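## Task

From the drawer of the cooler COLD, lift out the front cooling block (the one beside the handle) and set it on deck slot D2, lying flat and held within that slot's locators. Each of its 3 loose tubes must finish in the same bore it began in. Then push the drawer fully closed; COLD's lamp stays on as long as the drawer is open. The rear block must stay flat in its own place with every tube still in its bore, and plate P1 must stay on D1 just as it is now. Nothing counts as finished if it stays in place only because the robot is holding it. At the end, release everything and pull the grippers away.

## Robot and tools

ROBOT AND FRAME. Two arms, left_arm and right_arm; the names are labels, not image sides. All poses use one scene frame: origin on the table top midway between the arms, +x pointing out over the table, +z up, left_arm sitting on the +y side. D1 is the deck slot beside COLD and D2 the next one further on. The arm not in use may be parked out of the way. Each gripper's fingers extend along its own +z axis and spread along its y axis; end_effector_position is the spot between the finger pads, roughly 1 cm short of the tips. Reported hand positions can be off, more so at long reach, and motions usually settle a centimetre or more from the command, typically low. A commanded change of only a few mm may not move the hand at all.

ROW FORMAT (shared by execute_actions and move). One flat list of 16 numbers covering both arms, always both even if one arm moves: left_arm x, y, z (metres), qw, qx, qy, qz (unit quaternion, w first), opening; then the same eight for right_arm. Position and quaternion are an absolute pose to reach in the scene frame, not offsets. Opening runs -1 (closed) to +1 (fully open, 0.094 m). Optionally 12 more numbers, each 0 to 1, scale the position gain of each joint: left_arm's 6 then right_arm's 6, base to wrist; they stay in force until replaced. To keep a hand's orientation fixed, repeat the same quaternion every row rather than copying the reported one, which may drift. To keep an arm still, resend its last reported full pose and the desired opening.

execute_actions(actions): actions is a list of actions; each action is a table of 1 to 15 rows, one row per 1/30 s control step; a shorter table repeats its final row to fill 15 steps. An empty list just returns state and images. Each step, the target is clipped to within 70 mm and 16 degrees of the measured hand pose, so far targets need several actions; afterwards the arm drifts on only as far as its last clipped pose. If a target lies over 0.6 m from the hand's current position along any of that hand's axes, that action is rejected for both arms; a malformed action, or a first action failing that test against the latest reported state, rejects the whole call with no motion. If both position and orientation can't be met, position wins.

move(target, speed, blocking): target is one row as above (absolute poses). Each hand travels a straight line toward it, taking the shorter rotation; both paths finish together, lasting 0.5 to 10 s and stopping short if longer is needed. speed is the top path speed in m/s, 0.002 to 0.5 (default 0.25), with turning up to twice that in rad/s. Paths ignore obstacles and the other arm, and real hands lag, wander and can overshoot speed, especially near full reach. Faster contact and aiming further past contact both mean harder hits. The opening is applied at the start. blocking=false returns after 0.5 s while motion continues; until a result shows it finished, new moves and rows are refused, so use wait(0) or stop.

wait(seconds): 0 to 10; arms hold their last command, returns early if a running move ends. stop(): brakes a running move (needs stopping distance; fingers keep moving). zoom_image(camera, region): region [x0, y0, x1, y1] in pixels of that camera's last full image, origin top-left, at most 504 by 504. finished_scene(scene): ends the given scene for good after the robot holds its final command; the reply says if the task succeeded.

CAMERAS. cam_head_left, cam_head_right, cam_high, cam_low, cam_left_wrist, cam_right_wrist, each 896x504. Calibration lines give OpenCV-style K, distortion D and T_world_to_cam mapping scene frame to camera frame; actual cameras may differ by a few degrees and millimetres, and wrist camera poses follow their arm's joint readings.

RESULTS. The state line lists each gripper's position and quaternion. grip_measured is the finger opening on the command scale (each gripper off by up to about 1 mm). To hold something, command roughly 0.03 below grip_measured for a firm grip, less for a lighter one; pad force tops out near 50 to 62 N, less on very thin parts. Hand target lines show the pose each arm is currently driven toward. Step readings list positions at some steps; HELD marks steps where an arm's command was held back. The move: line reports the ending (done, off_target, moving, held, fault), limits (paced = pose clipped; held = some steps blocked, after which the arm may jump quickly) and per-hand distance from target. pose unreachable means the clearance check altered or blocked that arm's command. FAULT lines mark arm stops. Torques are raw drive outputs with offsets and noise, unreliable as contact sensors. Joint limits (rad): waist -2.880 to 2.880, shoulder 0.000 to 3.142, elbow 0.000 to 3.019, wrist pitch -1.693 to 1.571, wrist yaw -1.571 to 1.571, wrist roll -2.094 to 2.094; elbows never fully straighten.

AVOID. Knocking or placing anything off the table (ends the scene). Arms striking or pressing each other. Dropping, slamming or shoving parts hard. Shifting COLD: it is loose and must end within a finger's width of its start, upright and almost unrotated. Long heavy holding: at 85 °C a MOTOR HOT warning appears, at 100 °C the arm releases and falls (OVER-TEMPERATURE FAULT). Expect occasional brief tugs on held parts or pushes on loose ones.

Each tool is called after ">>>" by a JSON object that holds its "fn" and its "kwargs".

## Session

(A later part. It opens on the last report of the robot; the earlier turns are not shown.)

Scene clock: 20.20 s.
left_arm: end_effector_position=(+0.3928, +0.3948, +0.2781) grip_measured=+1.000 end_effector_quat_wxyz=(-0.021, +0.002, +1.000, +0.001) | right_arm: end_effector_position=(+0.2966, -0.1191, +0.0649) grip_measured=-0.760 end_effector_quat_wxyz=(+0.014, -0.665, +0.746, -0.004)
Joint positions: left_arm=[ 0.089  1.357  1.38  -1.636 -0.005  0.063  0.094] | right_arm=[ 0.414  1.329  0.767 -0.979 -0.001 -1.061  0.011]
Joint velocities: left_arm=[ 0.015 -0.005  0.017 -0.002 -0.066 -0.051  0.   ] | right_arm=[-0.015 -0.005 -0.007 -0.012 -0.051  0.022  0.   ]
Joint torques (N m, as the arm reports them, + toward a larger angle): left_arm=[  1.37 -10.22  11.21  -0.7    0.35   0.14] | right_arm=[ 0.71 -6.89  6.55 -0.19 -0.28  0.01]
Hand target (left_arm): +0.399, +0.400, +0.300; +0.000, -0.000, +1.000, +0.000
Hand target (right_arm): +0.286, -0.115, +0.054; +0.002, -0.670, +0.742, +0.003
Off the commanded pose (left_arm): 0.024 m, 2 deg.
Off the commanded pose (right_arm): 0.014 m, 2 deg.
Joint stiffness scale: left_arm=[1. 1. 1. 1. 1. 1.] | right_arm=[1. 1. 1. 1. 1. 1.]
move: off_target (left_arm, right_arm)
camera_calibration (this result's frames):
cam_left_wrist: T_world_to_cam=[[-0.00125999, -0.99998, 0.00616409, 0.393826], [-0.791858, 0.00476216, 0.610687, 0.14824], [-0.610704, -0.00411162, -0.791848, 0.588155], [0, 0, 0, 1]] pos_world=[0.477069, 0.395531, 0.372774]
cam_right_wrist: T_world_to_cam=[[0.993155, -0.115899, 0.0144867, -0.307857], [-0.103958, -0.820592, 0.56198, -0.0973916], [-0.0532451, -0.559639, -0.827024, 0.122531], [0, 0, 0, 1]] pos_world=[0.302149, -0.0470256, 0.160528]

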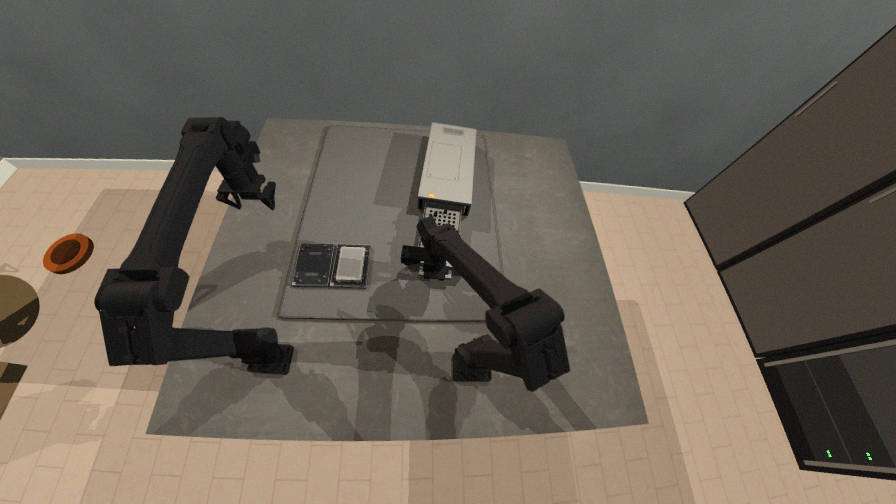

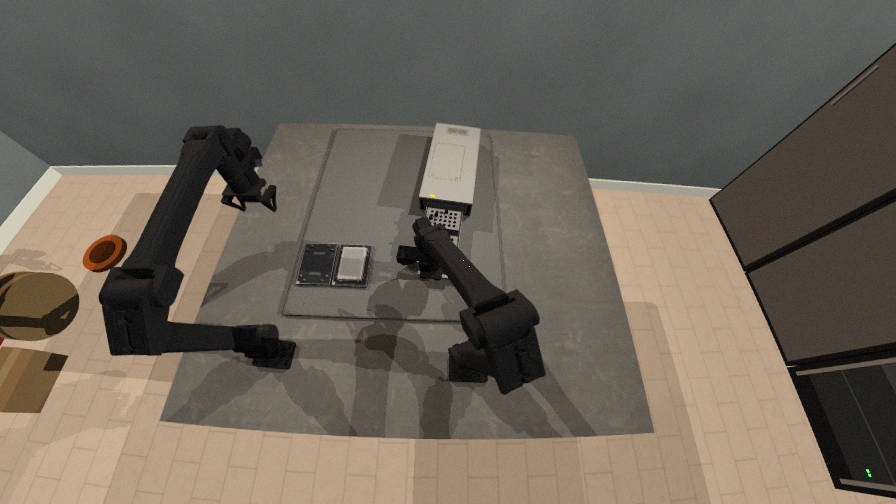

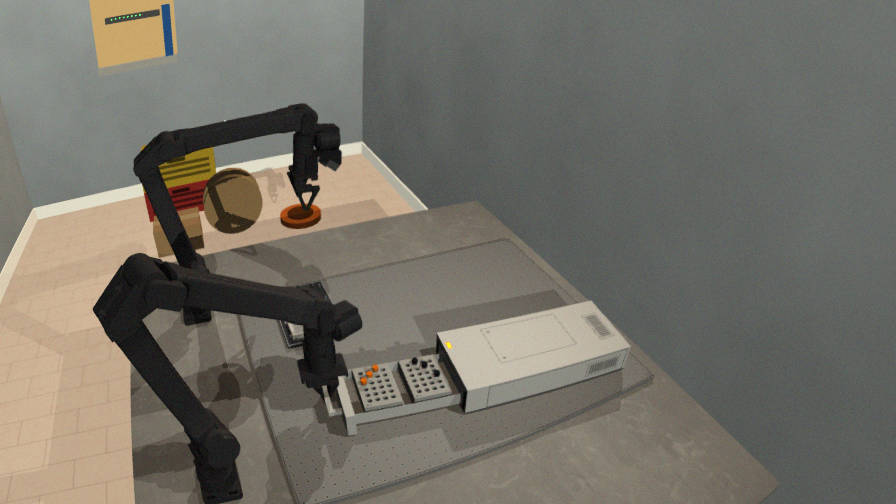

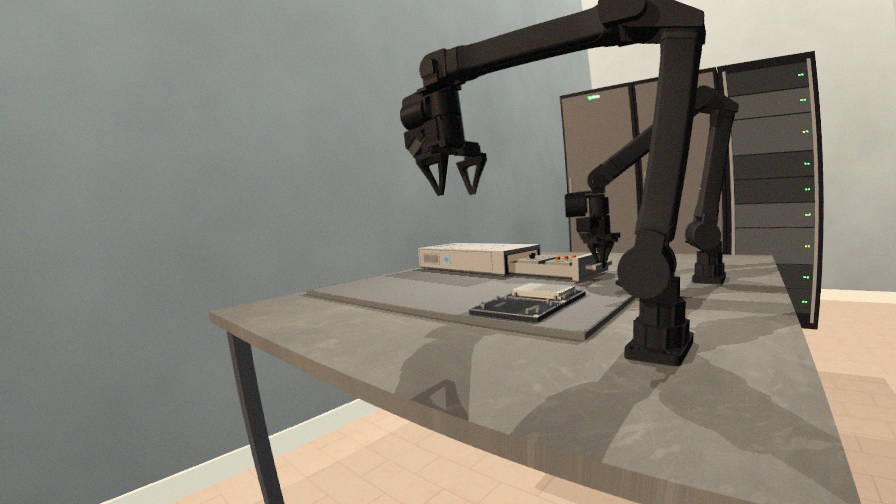

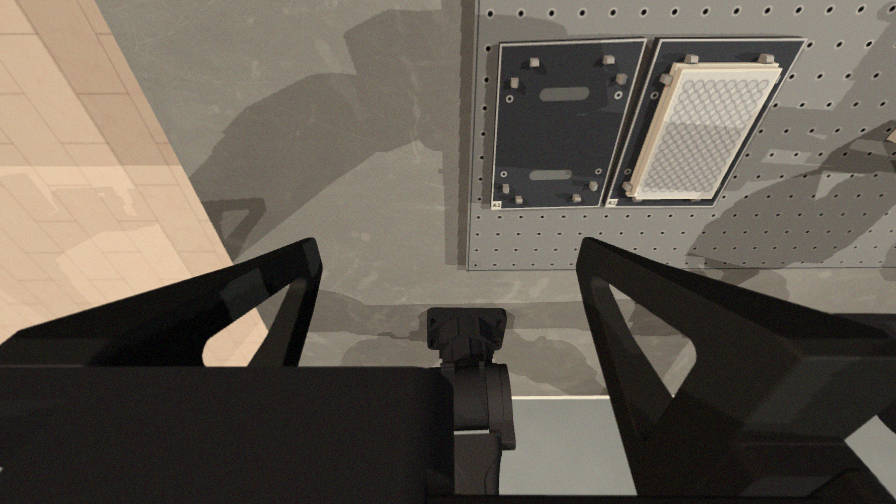

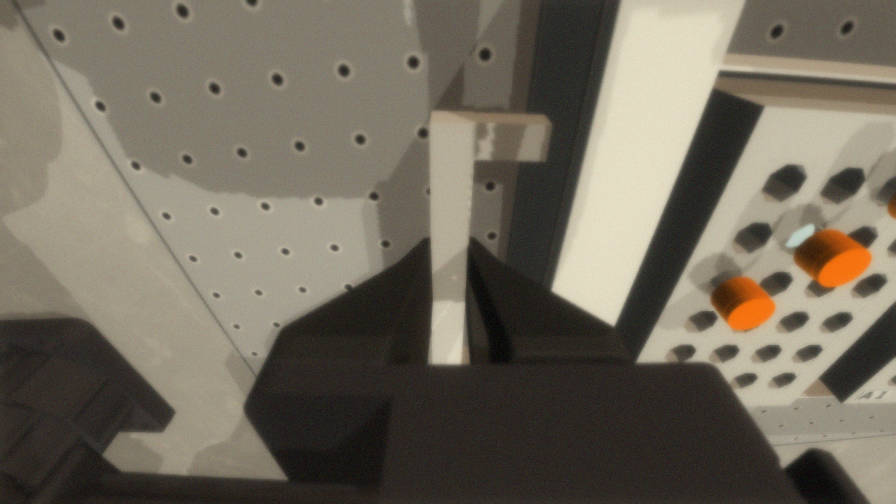

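>>> {"fn": "move", "kwargs": {"target": [0.4,0.45,0.3,0,0,1,0,1, 0.295,-0.119,0.062,0,-0.67,0.742,0,-0.45], "speed": 0.05}}

>>> {"fn": "move", "kwargs": {"target": [0.4,0.45,0.3,0,0,1,0,1, 0.295,-0.119,0.16,0,-0.67,0.742,0,-0.45], "speed": 0.1}}

>>> {"fn": "move", "kwargs": {"target": [0.4,0.45,0.3,0,0,1,0,1, 0.40,-0.135,0.15,0,-0.67,0.742,0,1], "speed": 0.1}}

Scene clock: 27.70 s.
left_arm: end_effector_position=(+0.3918, +0.4448, +0.2867) grip_measured=+1.000 end_effector_quat_wxyz=(-0.010, -0.001, +1.000, +0.001) | right_arm: end_effector_position=(+0.2954, -0.1196, +0.0629) grip_measured=-0.453 end_effector_quat_wxyz=(+0.009, -0.665, +0.746, -0.003)
Joint positions: left_arm=[ 0.22   1.357  1.403 -1.636 -0.005  0.187  0.094] | right_arm=[ 0.414  1.336  0.767 -0.983 -0.001 -1.061  0.026]
Joint velocities: left_arm=[ 0.005  0.005 -0.002 -0.017 -0.022  0.022  0.   ] | right_arm=[-0.005 -0.024 -0.007 -0.002 -0.022 -0.022 -0.   ]
Joint torques (N m, as the arm reports them, + toward a larger angle): left_arm=[ 1.44 -8.62 11.02 -0.62  0.26  0.16] | right_arm=[-0.61 -7.02  9.1  -0.94 -0.01 -0.17]
Hand target (left_arm): +0.400, +0.451, +0.300; -0.001, -0.000, +1.000, +0.001
Hand target (right_arm): +0.295, -0.119, +0.062; +0.000, -0.670, +0.742, -0.000
Off the commanded pose (left_arm): 0.016 m, 1 deg.
Off the commanded pose (right_arm): 0.001 m, 1 deg.
Joint stiffness scale: left_arm=[1. 1. 1. 1. 1. 1.] | right_arm=[1. 1. 1. 1. 1. 1.]
move: off_target (left_arm)
camera_calibration (this result's frames):
cam_left_wrist: T_world_to_cam=[[0.00474451, -0.999963, 0.00720057, 0.441199], [-0.805431, 0.000446345, 0.59269, 0.154397], [-0.592671, -0.00861158, -0.805398, 0.593363], [0, 0, 0, 1]] pos_world=[0.473932, 0.446224, 0.383208]
cam_right_wrist: T_world_to_cam=[[0.993248, -0.11586, 0.00584064, -0.306194], [-0.0987969, -0.818435, 0.566042, -0.0983182], [-0.0608013, -0.562797, -0.824356, 0.122229], [0, 0, 0, 1]] pos_world=[0.301845, -0.0471526, 0.158201]

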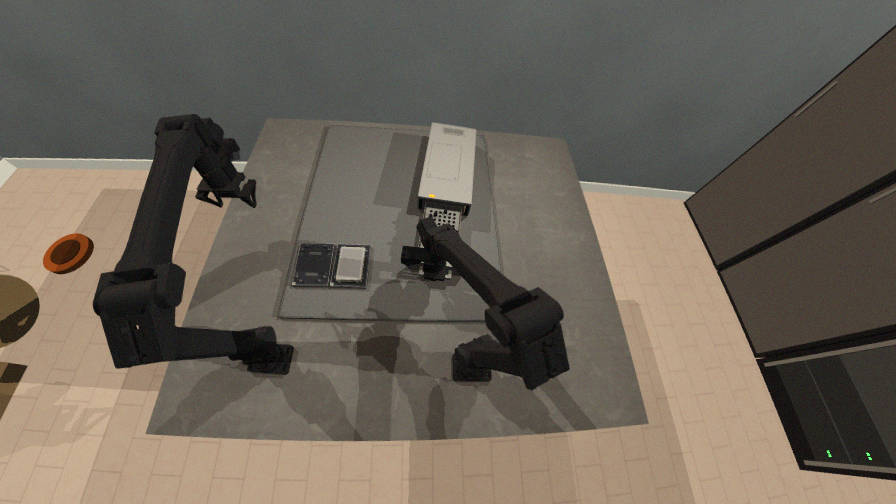

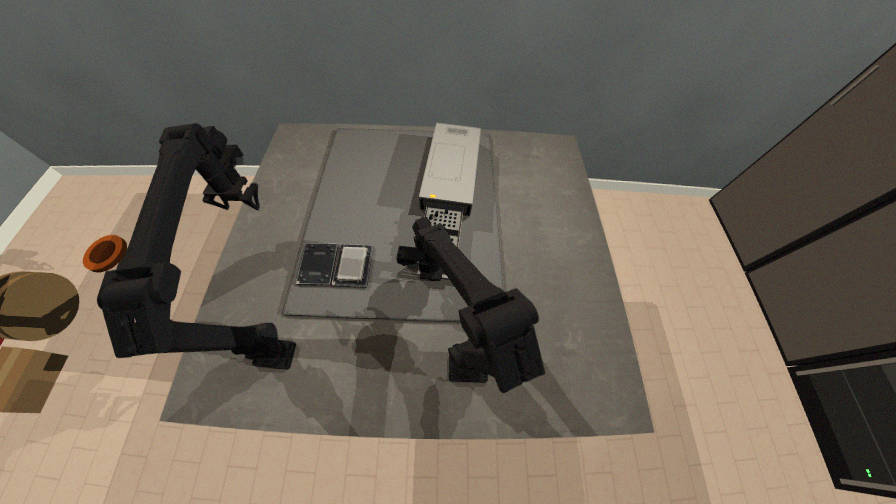

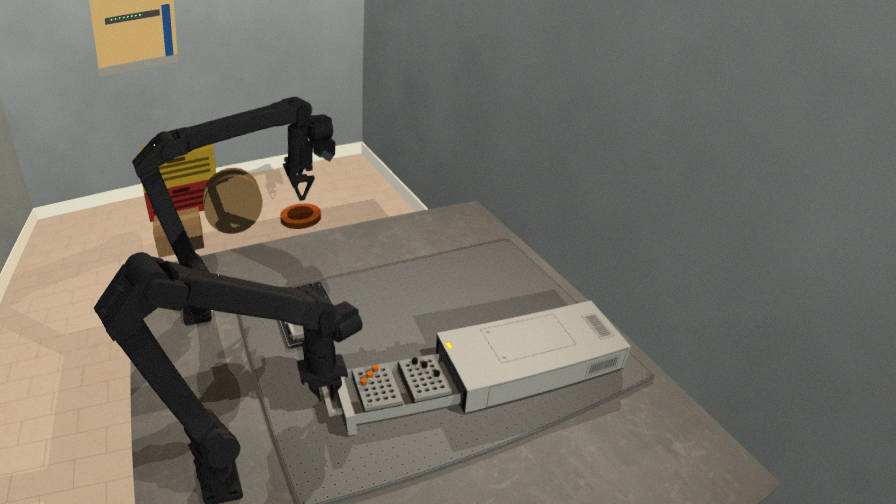

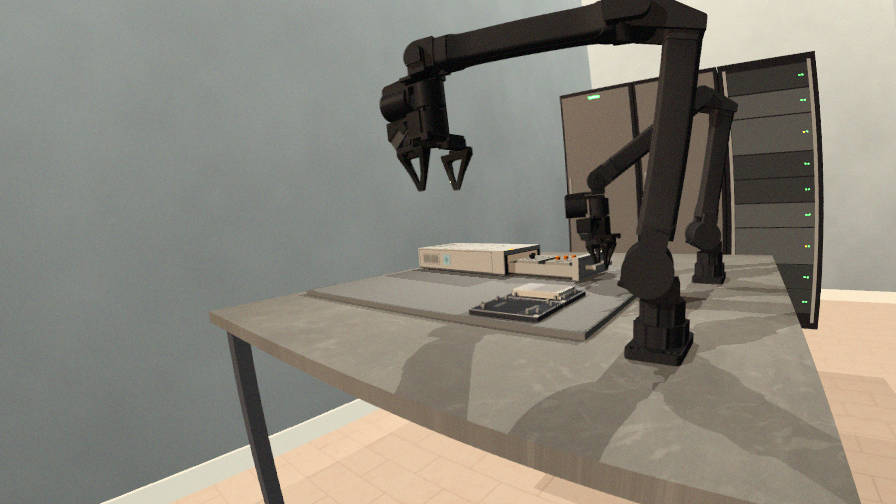

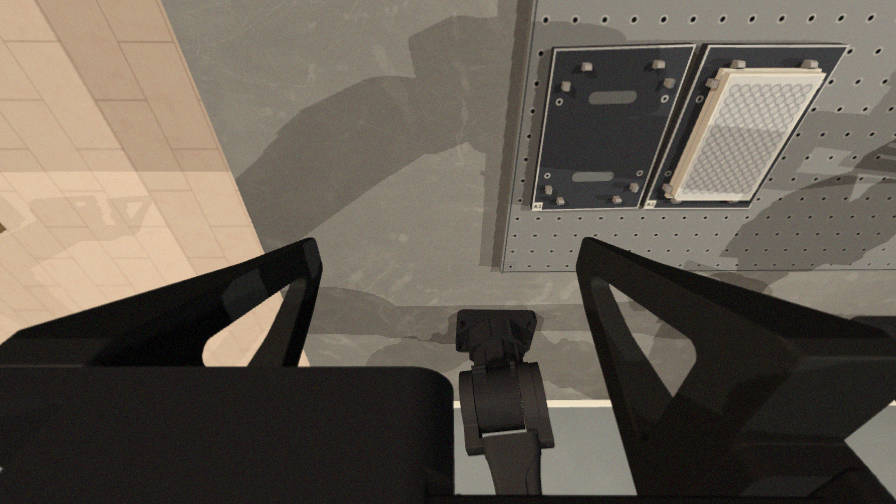

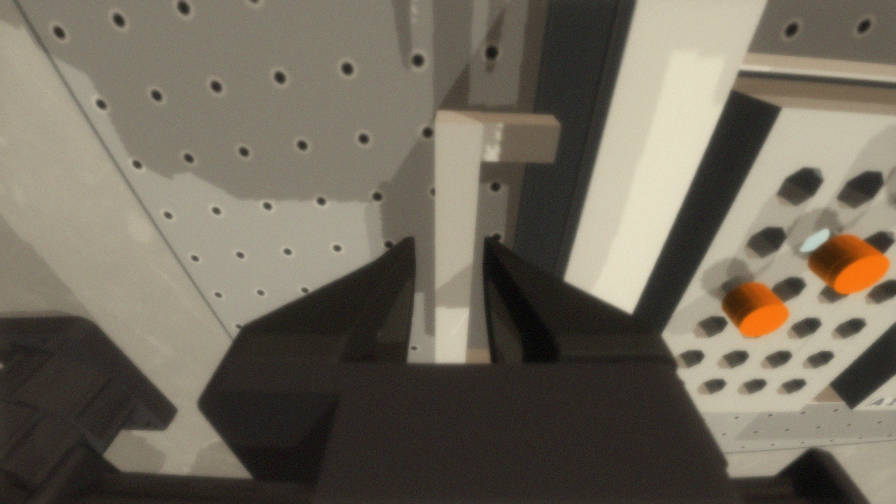

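Scene clock: 29.03 s.
left_arm: end_effector_position=(+0.3918, +0.4448, +0.2867) grip_measured=+1.000 end_effector_quat_wxyz=(-0.010, -0.000, +1.000, +0.001) | right_arm: end_effector_position=(+0.2811, -0.1257, +0.1449) grip_measured=-0.453 end_effector_quat_wxyz=(-0.013, -0.665, +0.746, +0.005)
Joint positions: left_arm=[ 0.22   1.357  1.403 -1.636 -0.005  0.19   0.094] | right_arm=[ 0.414  1.217  0.901 -1.283  0.    -1.061  0.026]
Joint velocities: left_arm=[-0.005 -0.005  0.002  0.002 -0.007  0.007  0.   ] | right_arm=[-0.015 -0.005 -0.007 -0.012 -0.022 -0.051  0.   ]
Joint torques (N m, as the arm reports them, + toward a larger angle): left_arm=[ 1.07 -8.64 10.9  -0.61  0.36  0.12] | right_arm=[-0.6  -7.45 13.02 -1.05 -0.05 -0.17]
Hand target (left_arm): +0.399, +0.450, +0.300; +0.000, -0.000, +1.000, +0.000
Hand target (right_arm): +0.292, -0.120, +0.161; +0.000, -0.670, +0.742, -0.000
Off the commanded pose (left_arm): 0.016 m, 1 deg.
Off the commanded pose (right_arm): 0.022 m, 2 deg.
Joint stiffness scale: left_arm=[1. 1. 1. 1. 1. 1.] | right_arm=[1. 1. 1. 1. 1. 1.]
move: off_target (left_arm, right_arm)
camera_calibration (this result's frames):
cam_left_wrist: T_world_to_cam=[[0.0024562, -0.999971, 0.00724558, 0.442086], [-0.805426, 0.00231618, 0.592692, 0.153562], [-0.592692, -0.00729154, -0.805396, 0.592784], [0, 0, 0, 1]] pos_world=[0.473935, 0.44604, 0.383207]
cam_right_wrist: T_world_to_cam=[[0.992616, -0.116133, -0.035014, -0.287069], [-0.0738359, -0.807529, 0.585188, -0.159571], [-0.0962343, -0.578282, -0.810142, 0.191418], [0, 0, 0, 1]] pos_world=[0.291588, -0.051503, 0.238403]

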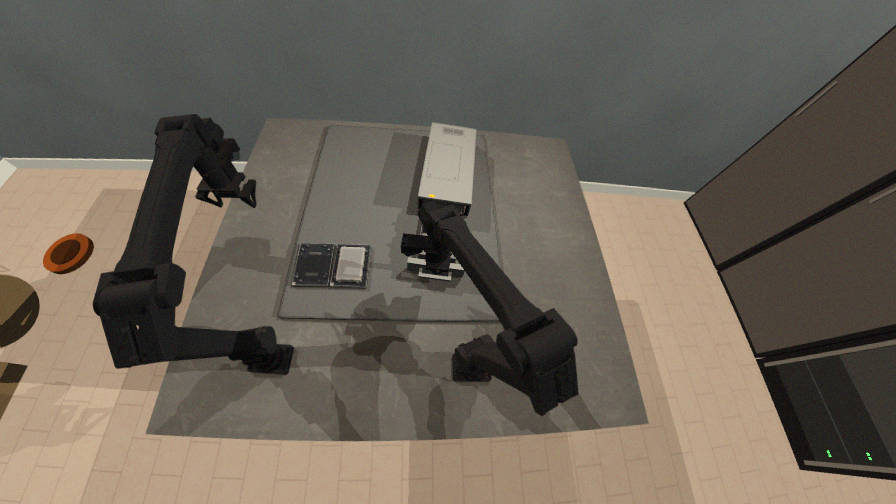

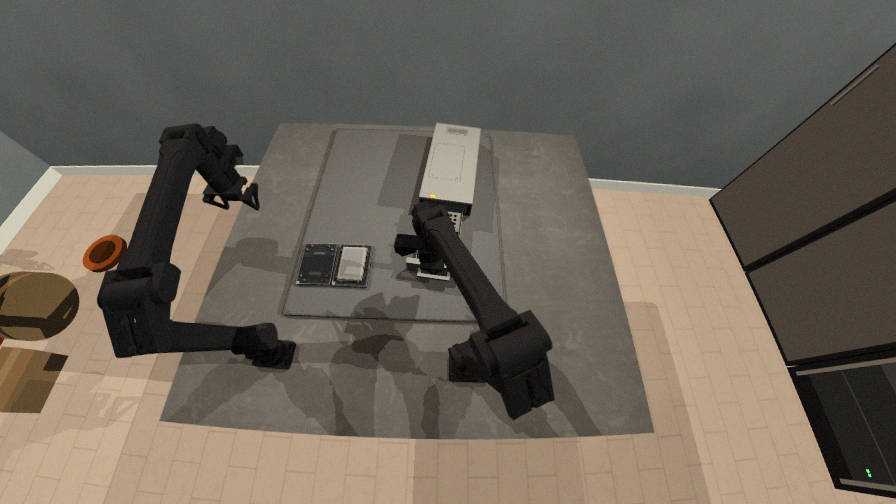

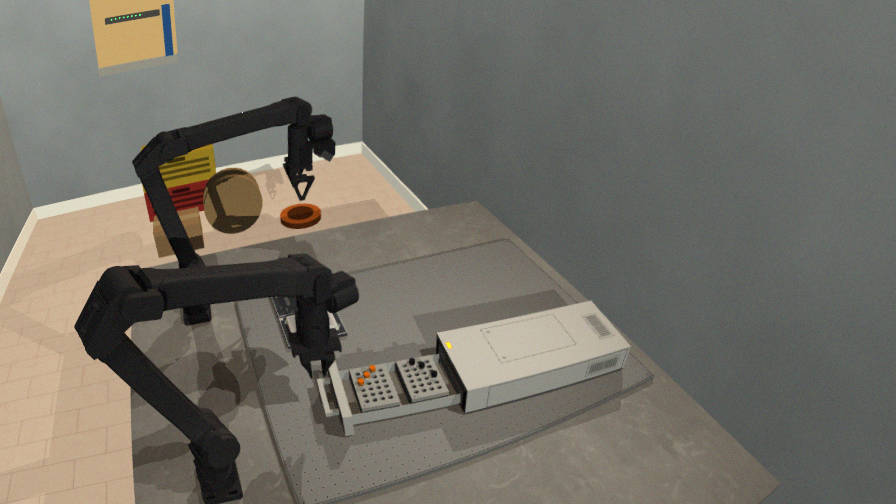

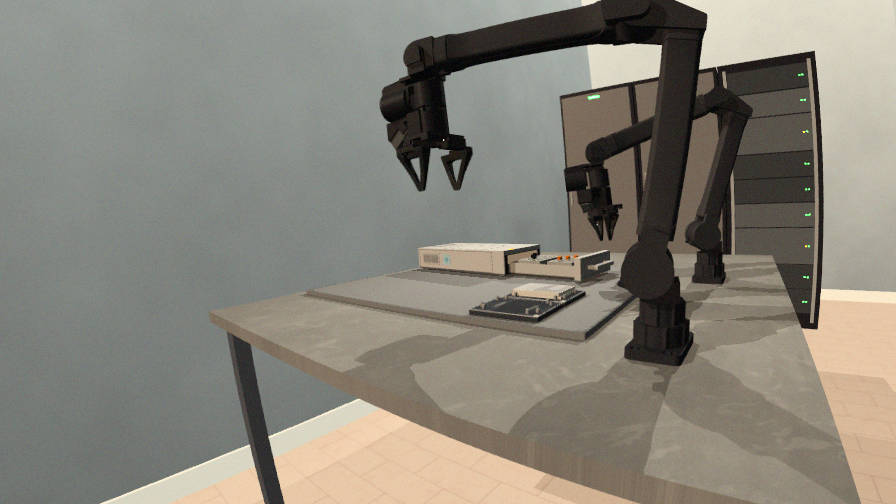

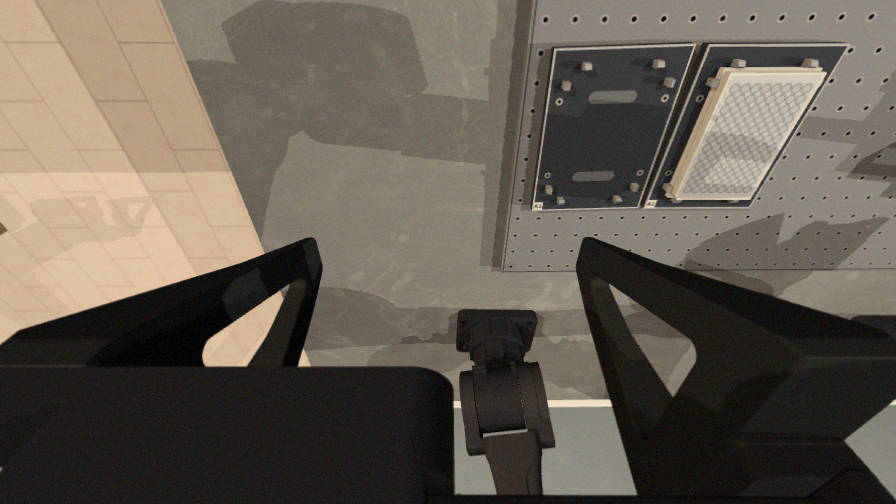

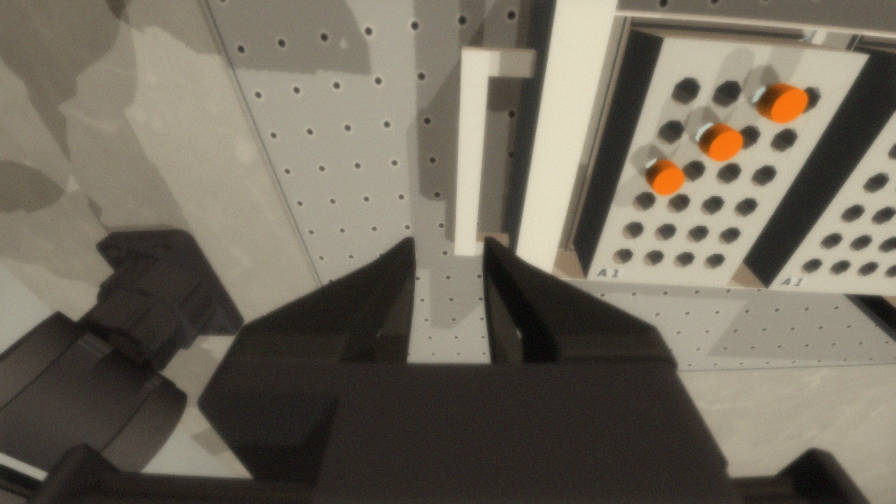

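Scene clock: 30.60 s.
left_arm: end_effector_position=(+0.3918, +0.4448, +0.2867) grip_measured=+1.000 end_effector_quat_wxyz=(-0.010, +0.000, +1.000, +0.001) | right_arm: end_effector_position=(+0.3787, -0.1350, +0.1418) grip_measured=+1.000 end_effector_quat_wxyz=(-0.020, -0.669, +0.743, +0.008)
Joint positions: left_arm=[ 0.22   1.357  1.403 -1.636 -0.005  0.19   0.094] | right_arm=[ 0.299  1.466  1.128 -1.275  0.003 -1.184  0.094]
Joint velocities: left_arm=[ 0.015  0.005 -0.002 -0.007 -0.051 -0.007  0.   ] | right_arm=[-0.005  0.015 -0.027 -0.007 -0.066  0.051  0.   ]
Joint torques (N m, as the arm reports them, + toward a larger angle): left_arm=[ 1.08 -8.62 10.91 -0.61  0.37  0.14] | right_arm=[ -1.57 -10.86  12.99  -0.21   0.03  -0.24]
Hand target (left_arm): +0.399, +0.450, +0.300; +0.000, -0.000, +1.000, +0.000
Hand target (right_arm): +0.399, -0.136, +0.152; -0.001, -0.670, +0.742, -0.002
Off the commanded pose (left_arm): 0.016 m, 1 deg.
Off the commanded pose (right_arm): 0.023 m, 2 deg.
Joint stiffness scale: left_arm=[1. 1. 1. 1. 1. 1.] | right_arm=[1. 1. 1. 1. 1. 1.]
move: off_target (left_arm, right_arm)
camera_calibration (this result's frames):
cam_left_wrist: T_world_to_cam=[[0.00207481, -0.999972, 0.00725308, 0.442234], [-0.805424, 0.00262781, 0.592693, 0.153423], [-0.592695, -0.00707153, -0.805396, 0.592687], [0, 0, 0, 1]] pos_world=[0.473936, 0.446009, 0.383207]
cam_right_wrist: T_world_to_cam=[[0.993006, -0.107531, -0.0487503, -0.382196], [-0.0584498, -0.806495, 0.588345, -0.16415], [-0.102582, -0.581381, -0.807139, 0.194492], [0, 0, 0, 1]] pos_world=[0.389879, -0.0604102, 0.234926]

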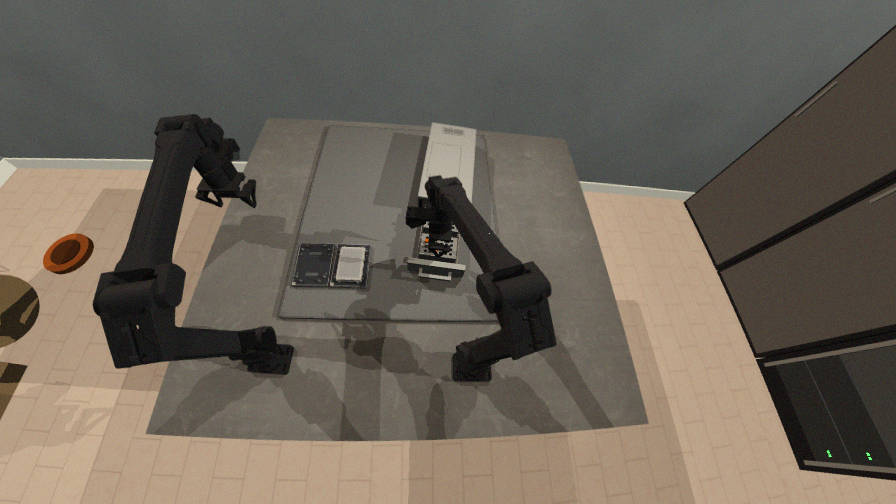

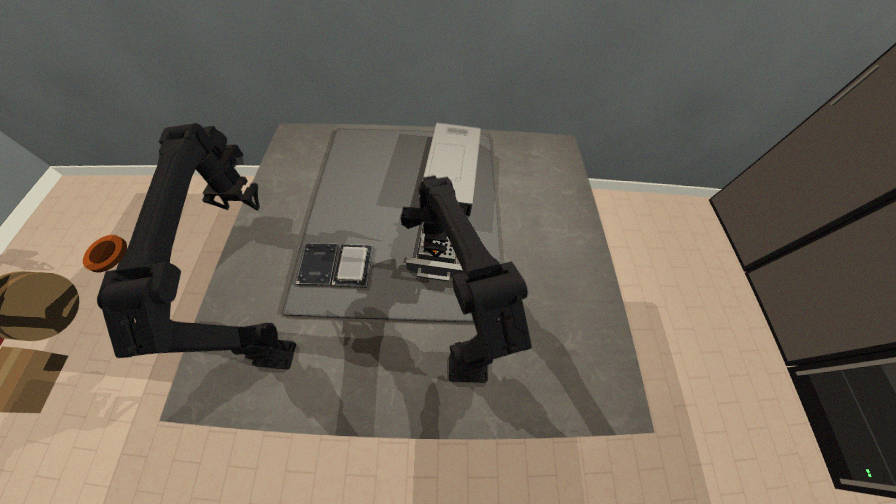

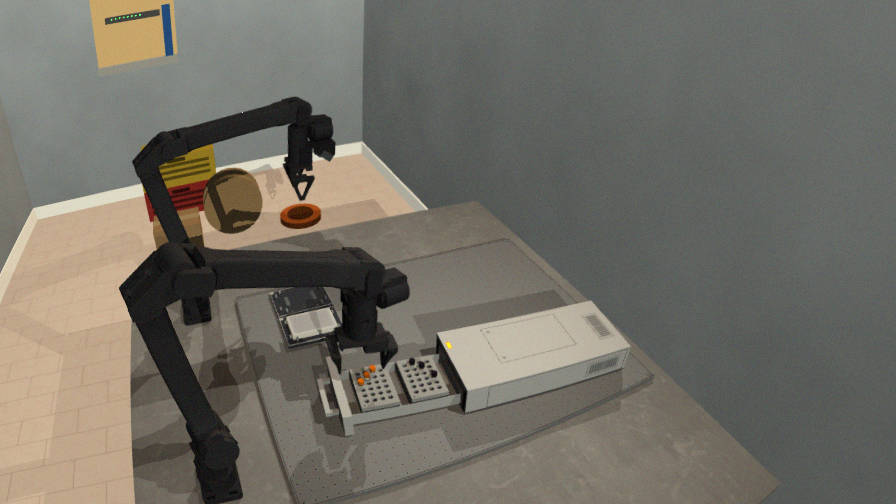

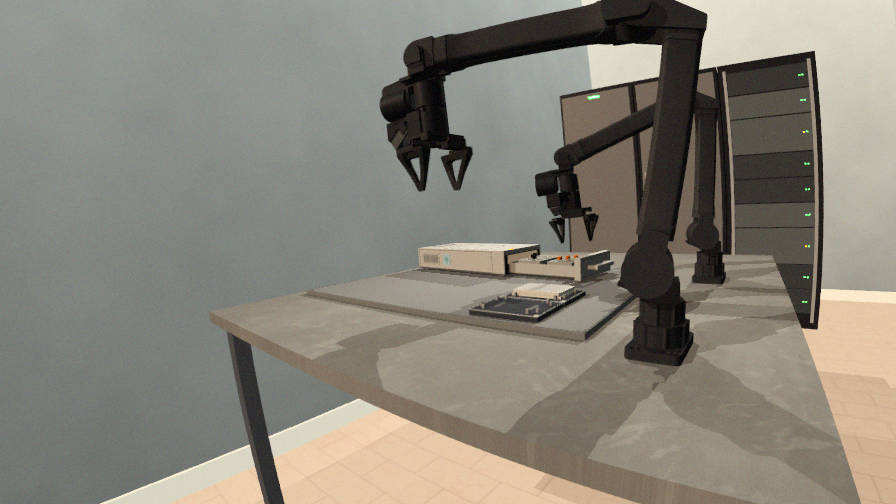

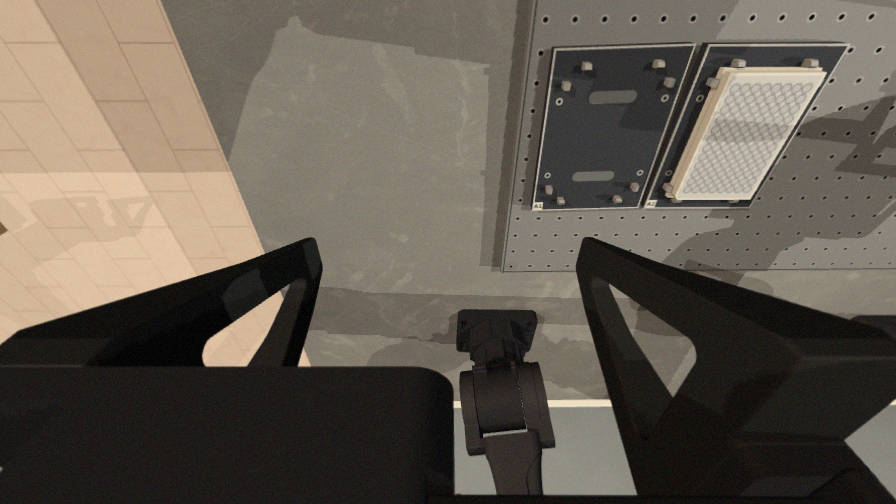

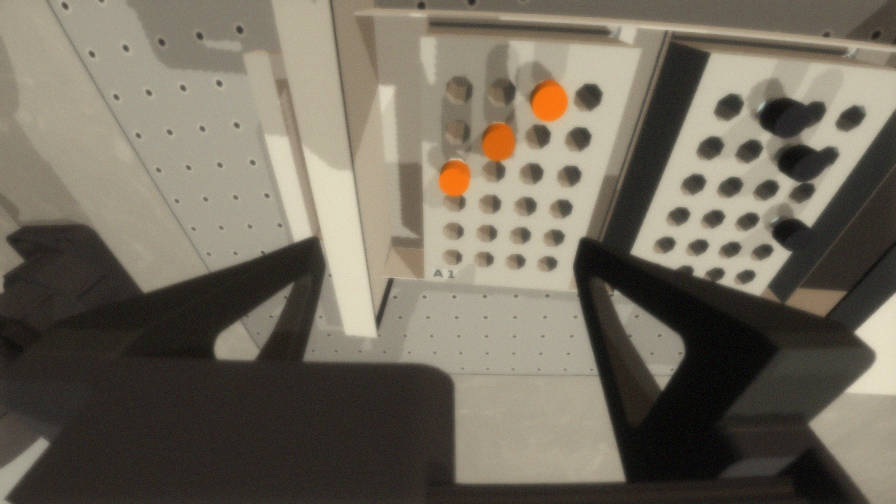

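>>> {"fn": "move", "kwargs": {"target": [0.4,0.45,0.3,0,0,1,0,1, 0.403,-0.138,0.095,0,-0.665,0.747,0,1], "speed": 0.06}}

Scene clock: 34.30 s.
left_arm: end_effector_position=(+0.3918, +0.4448, +0.2867) grip_measured=+1.000 end_effector_quat_wxyz=(-0.010, +0.000, +1.000, +0.001) | right_arm: end_effector_position=(+0.4028, -0.1311, +0.1044) grip_measured=+1.000 end_effector_quat_wxyz=(+0.003, -0.667, +0.745, -0.003)
Joint positions: left_arm=[ 0.22   1.357  1.403 -1.636 -0.005  0.19   0.094] | right_arm=[ 0.292  1.534  1.098 -1.127  0.003 -1.186  0.094]
Joint velocities: left_arm=[-0.005 -0.005 -0.027  0.002  0.022 -0.007  0.   ] | right_arm=[-0.015 -0.005  0.007 -0.002 -0.022  0.066  0.   ]
Joint torques (N m, as the arm reports them, + toward a larger angle): left_arm=[ 1.05 -8.64 10.91 -0.62  0.36  0.14] | right_arm=[ -2.07 -11.85   8.11   0.    -0.14  -0.18]
Hand target (left_arm): +0.399, +0.450, +0.300; +0.000, -0.000, +1.000, +0.000
Hand target (right_arm): +0.404, -0.138, +0.095; -0.000, -0.665, +0.747, +0.000
Off the commanded pose (left_arm): 0.016 m, 1 deg.
Off the commanded pose (right_arm): 0.012 m, 1 deg.
Joint stiffness scale: left_arm=[1. 1. 1. 1. 1. 1.] | right_arm=[1. 1. 1. 1. 1. 1.]
move: off_target (left_arm, right_arm)
camera_calibration (this result's frames):
cam_left_wrist: T_world_to_cam=[[0.00207481, -0.999972, 0.00725308, 0.442234], [-0.805424, 0.00262781, 0.592693, 0.153423], [-0.592695, -0.00707153, -0.805396, 0.592687], [0, 0, 0, 1]] pos_world=[0.473936, 0.446009, 0.383207]
cam_right_wrist: T_world_to_cam=[[0.993695, -0.112104, -0.00181426, -0.413317], [-0.0908098, -0.81422, 0.57341, -0.123989], [-0.0657589, -0.56963, -0.819267, 0.157042], [0, 0, 0, 1]] pos_world=[0.409778, -0.0578335, 0.199006]

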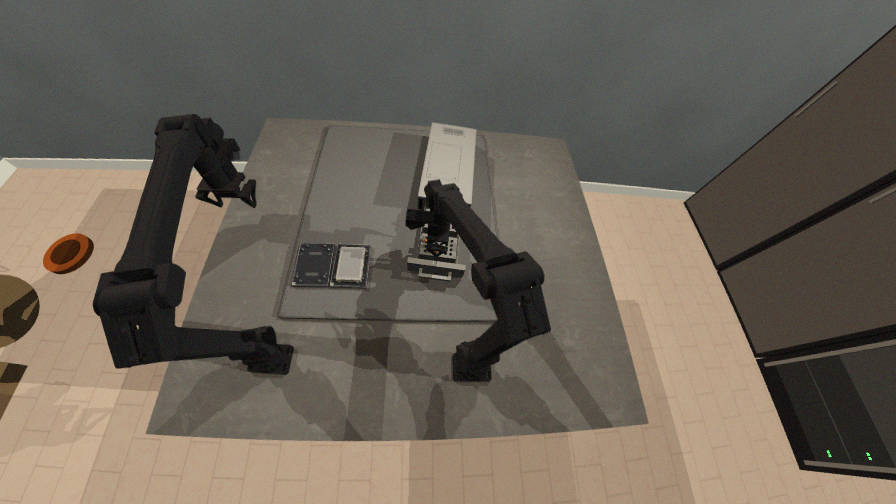

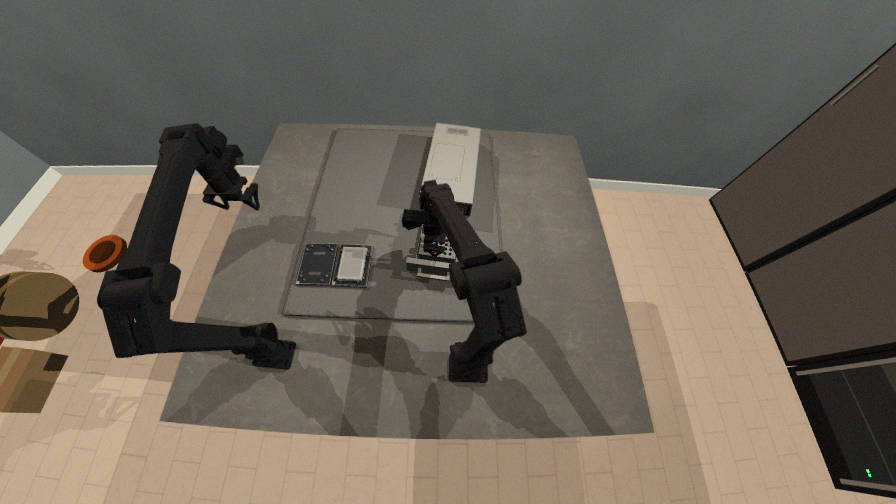

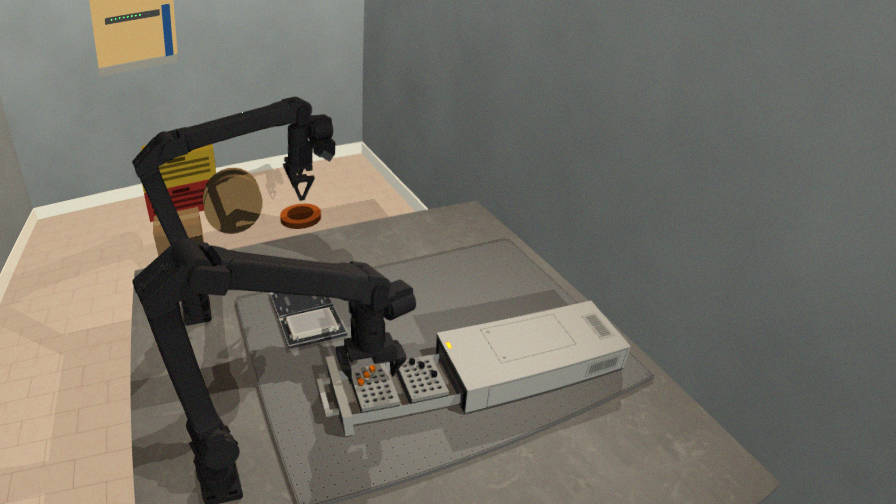

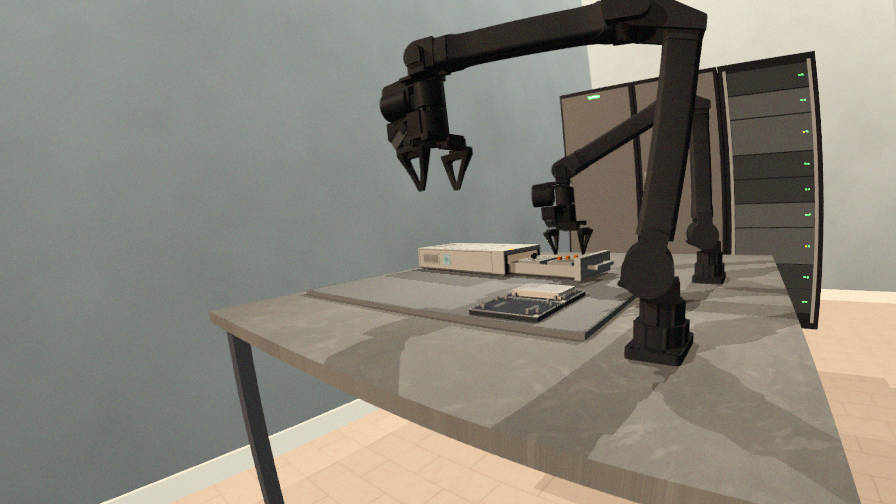

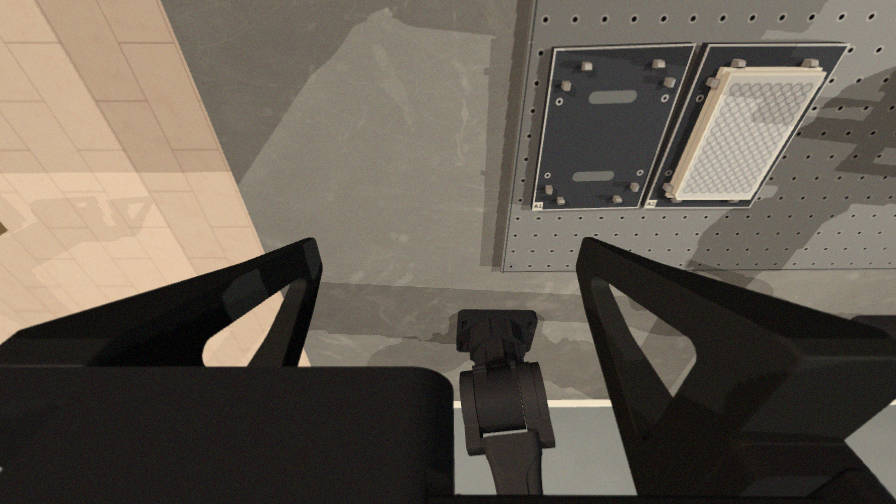

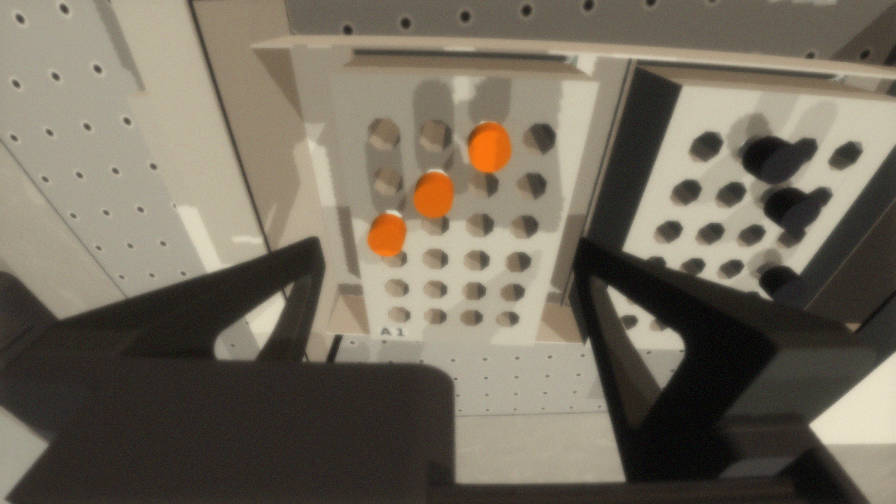

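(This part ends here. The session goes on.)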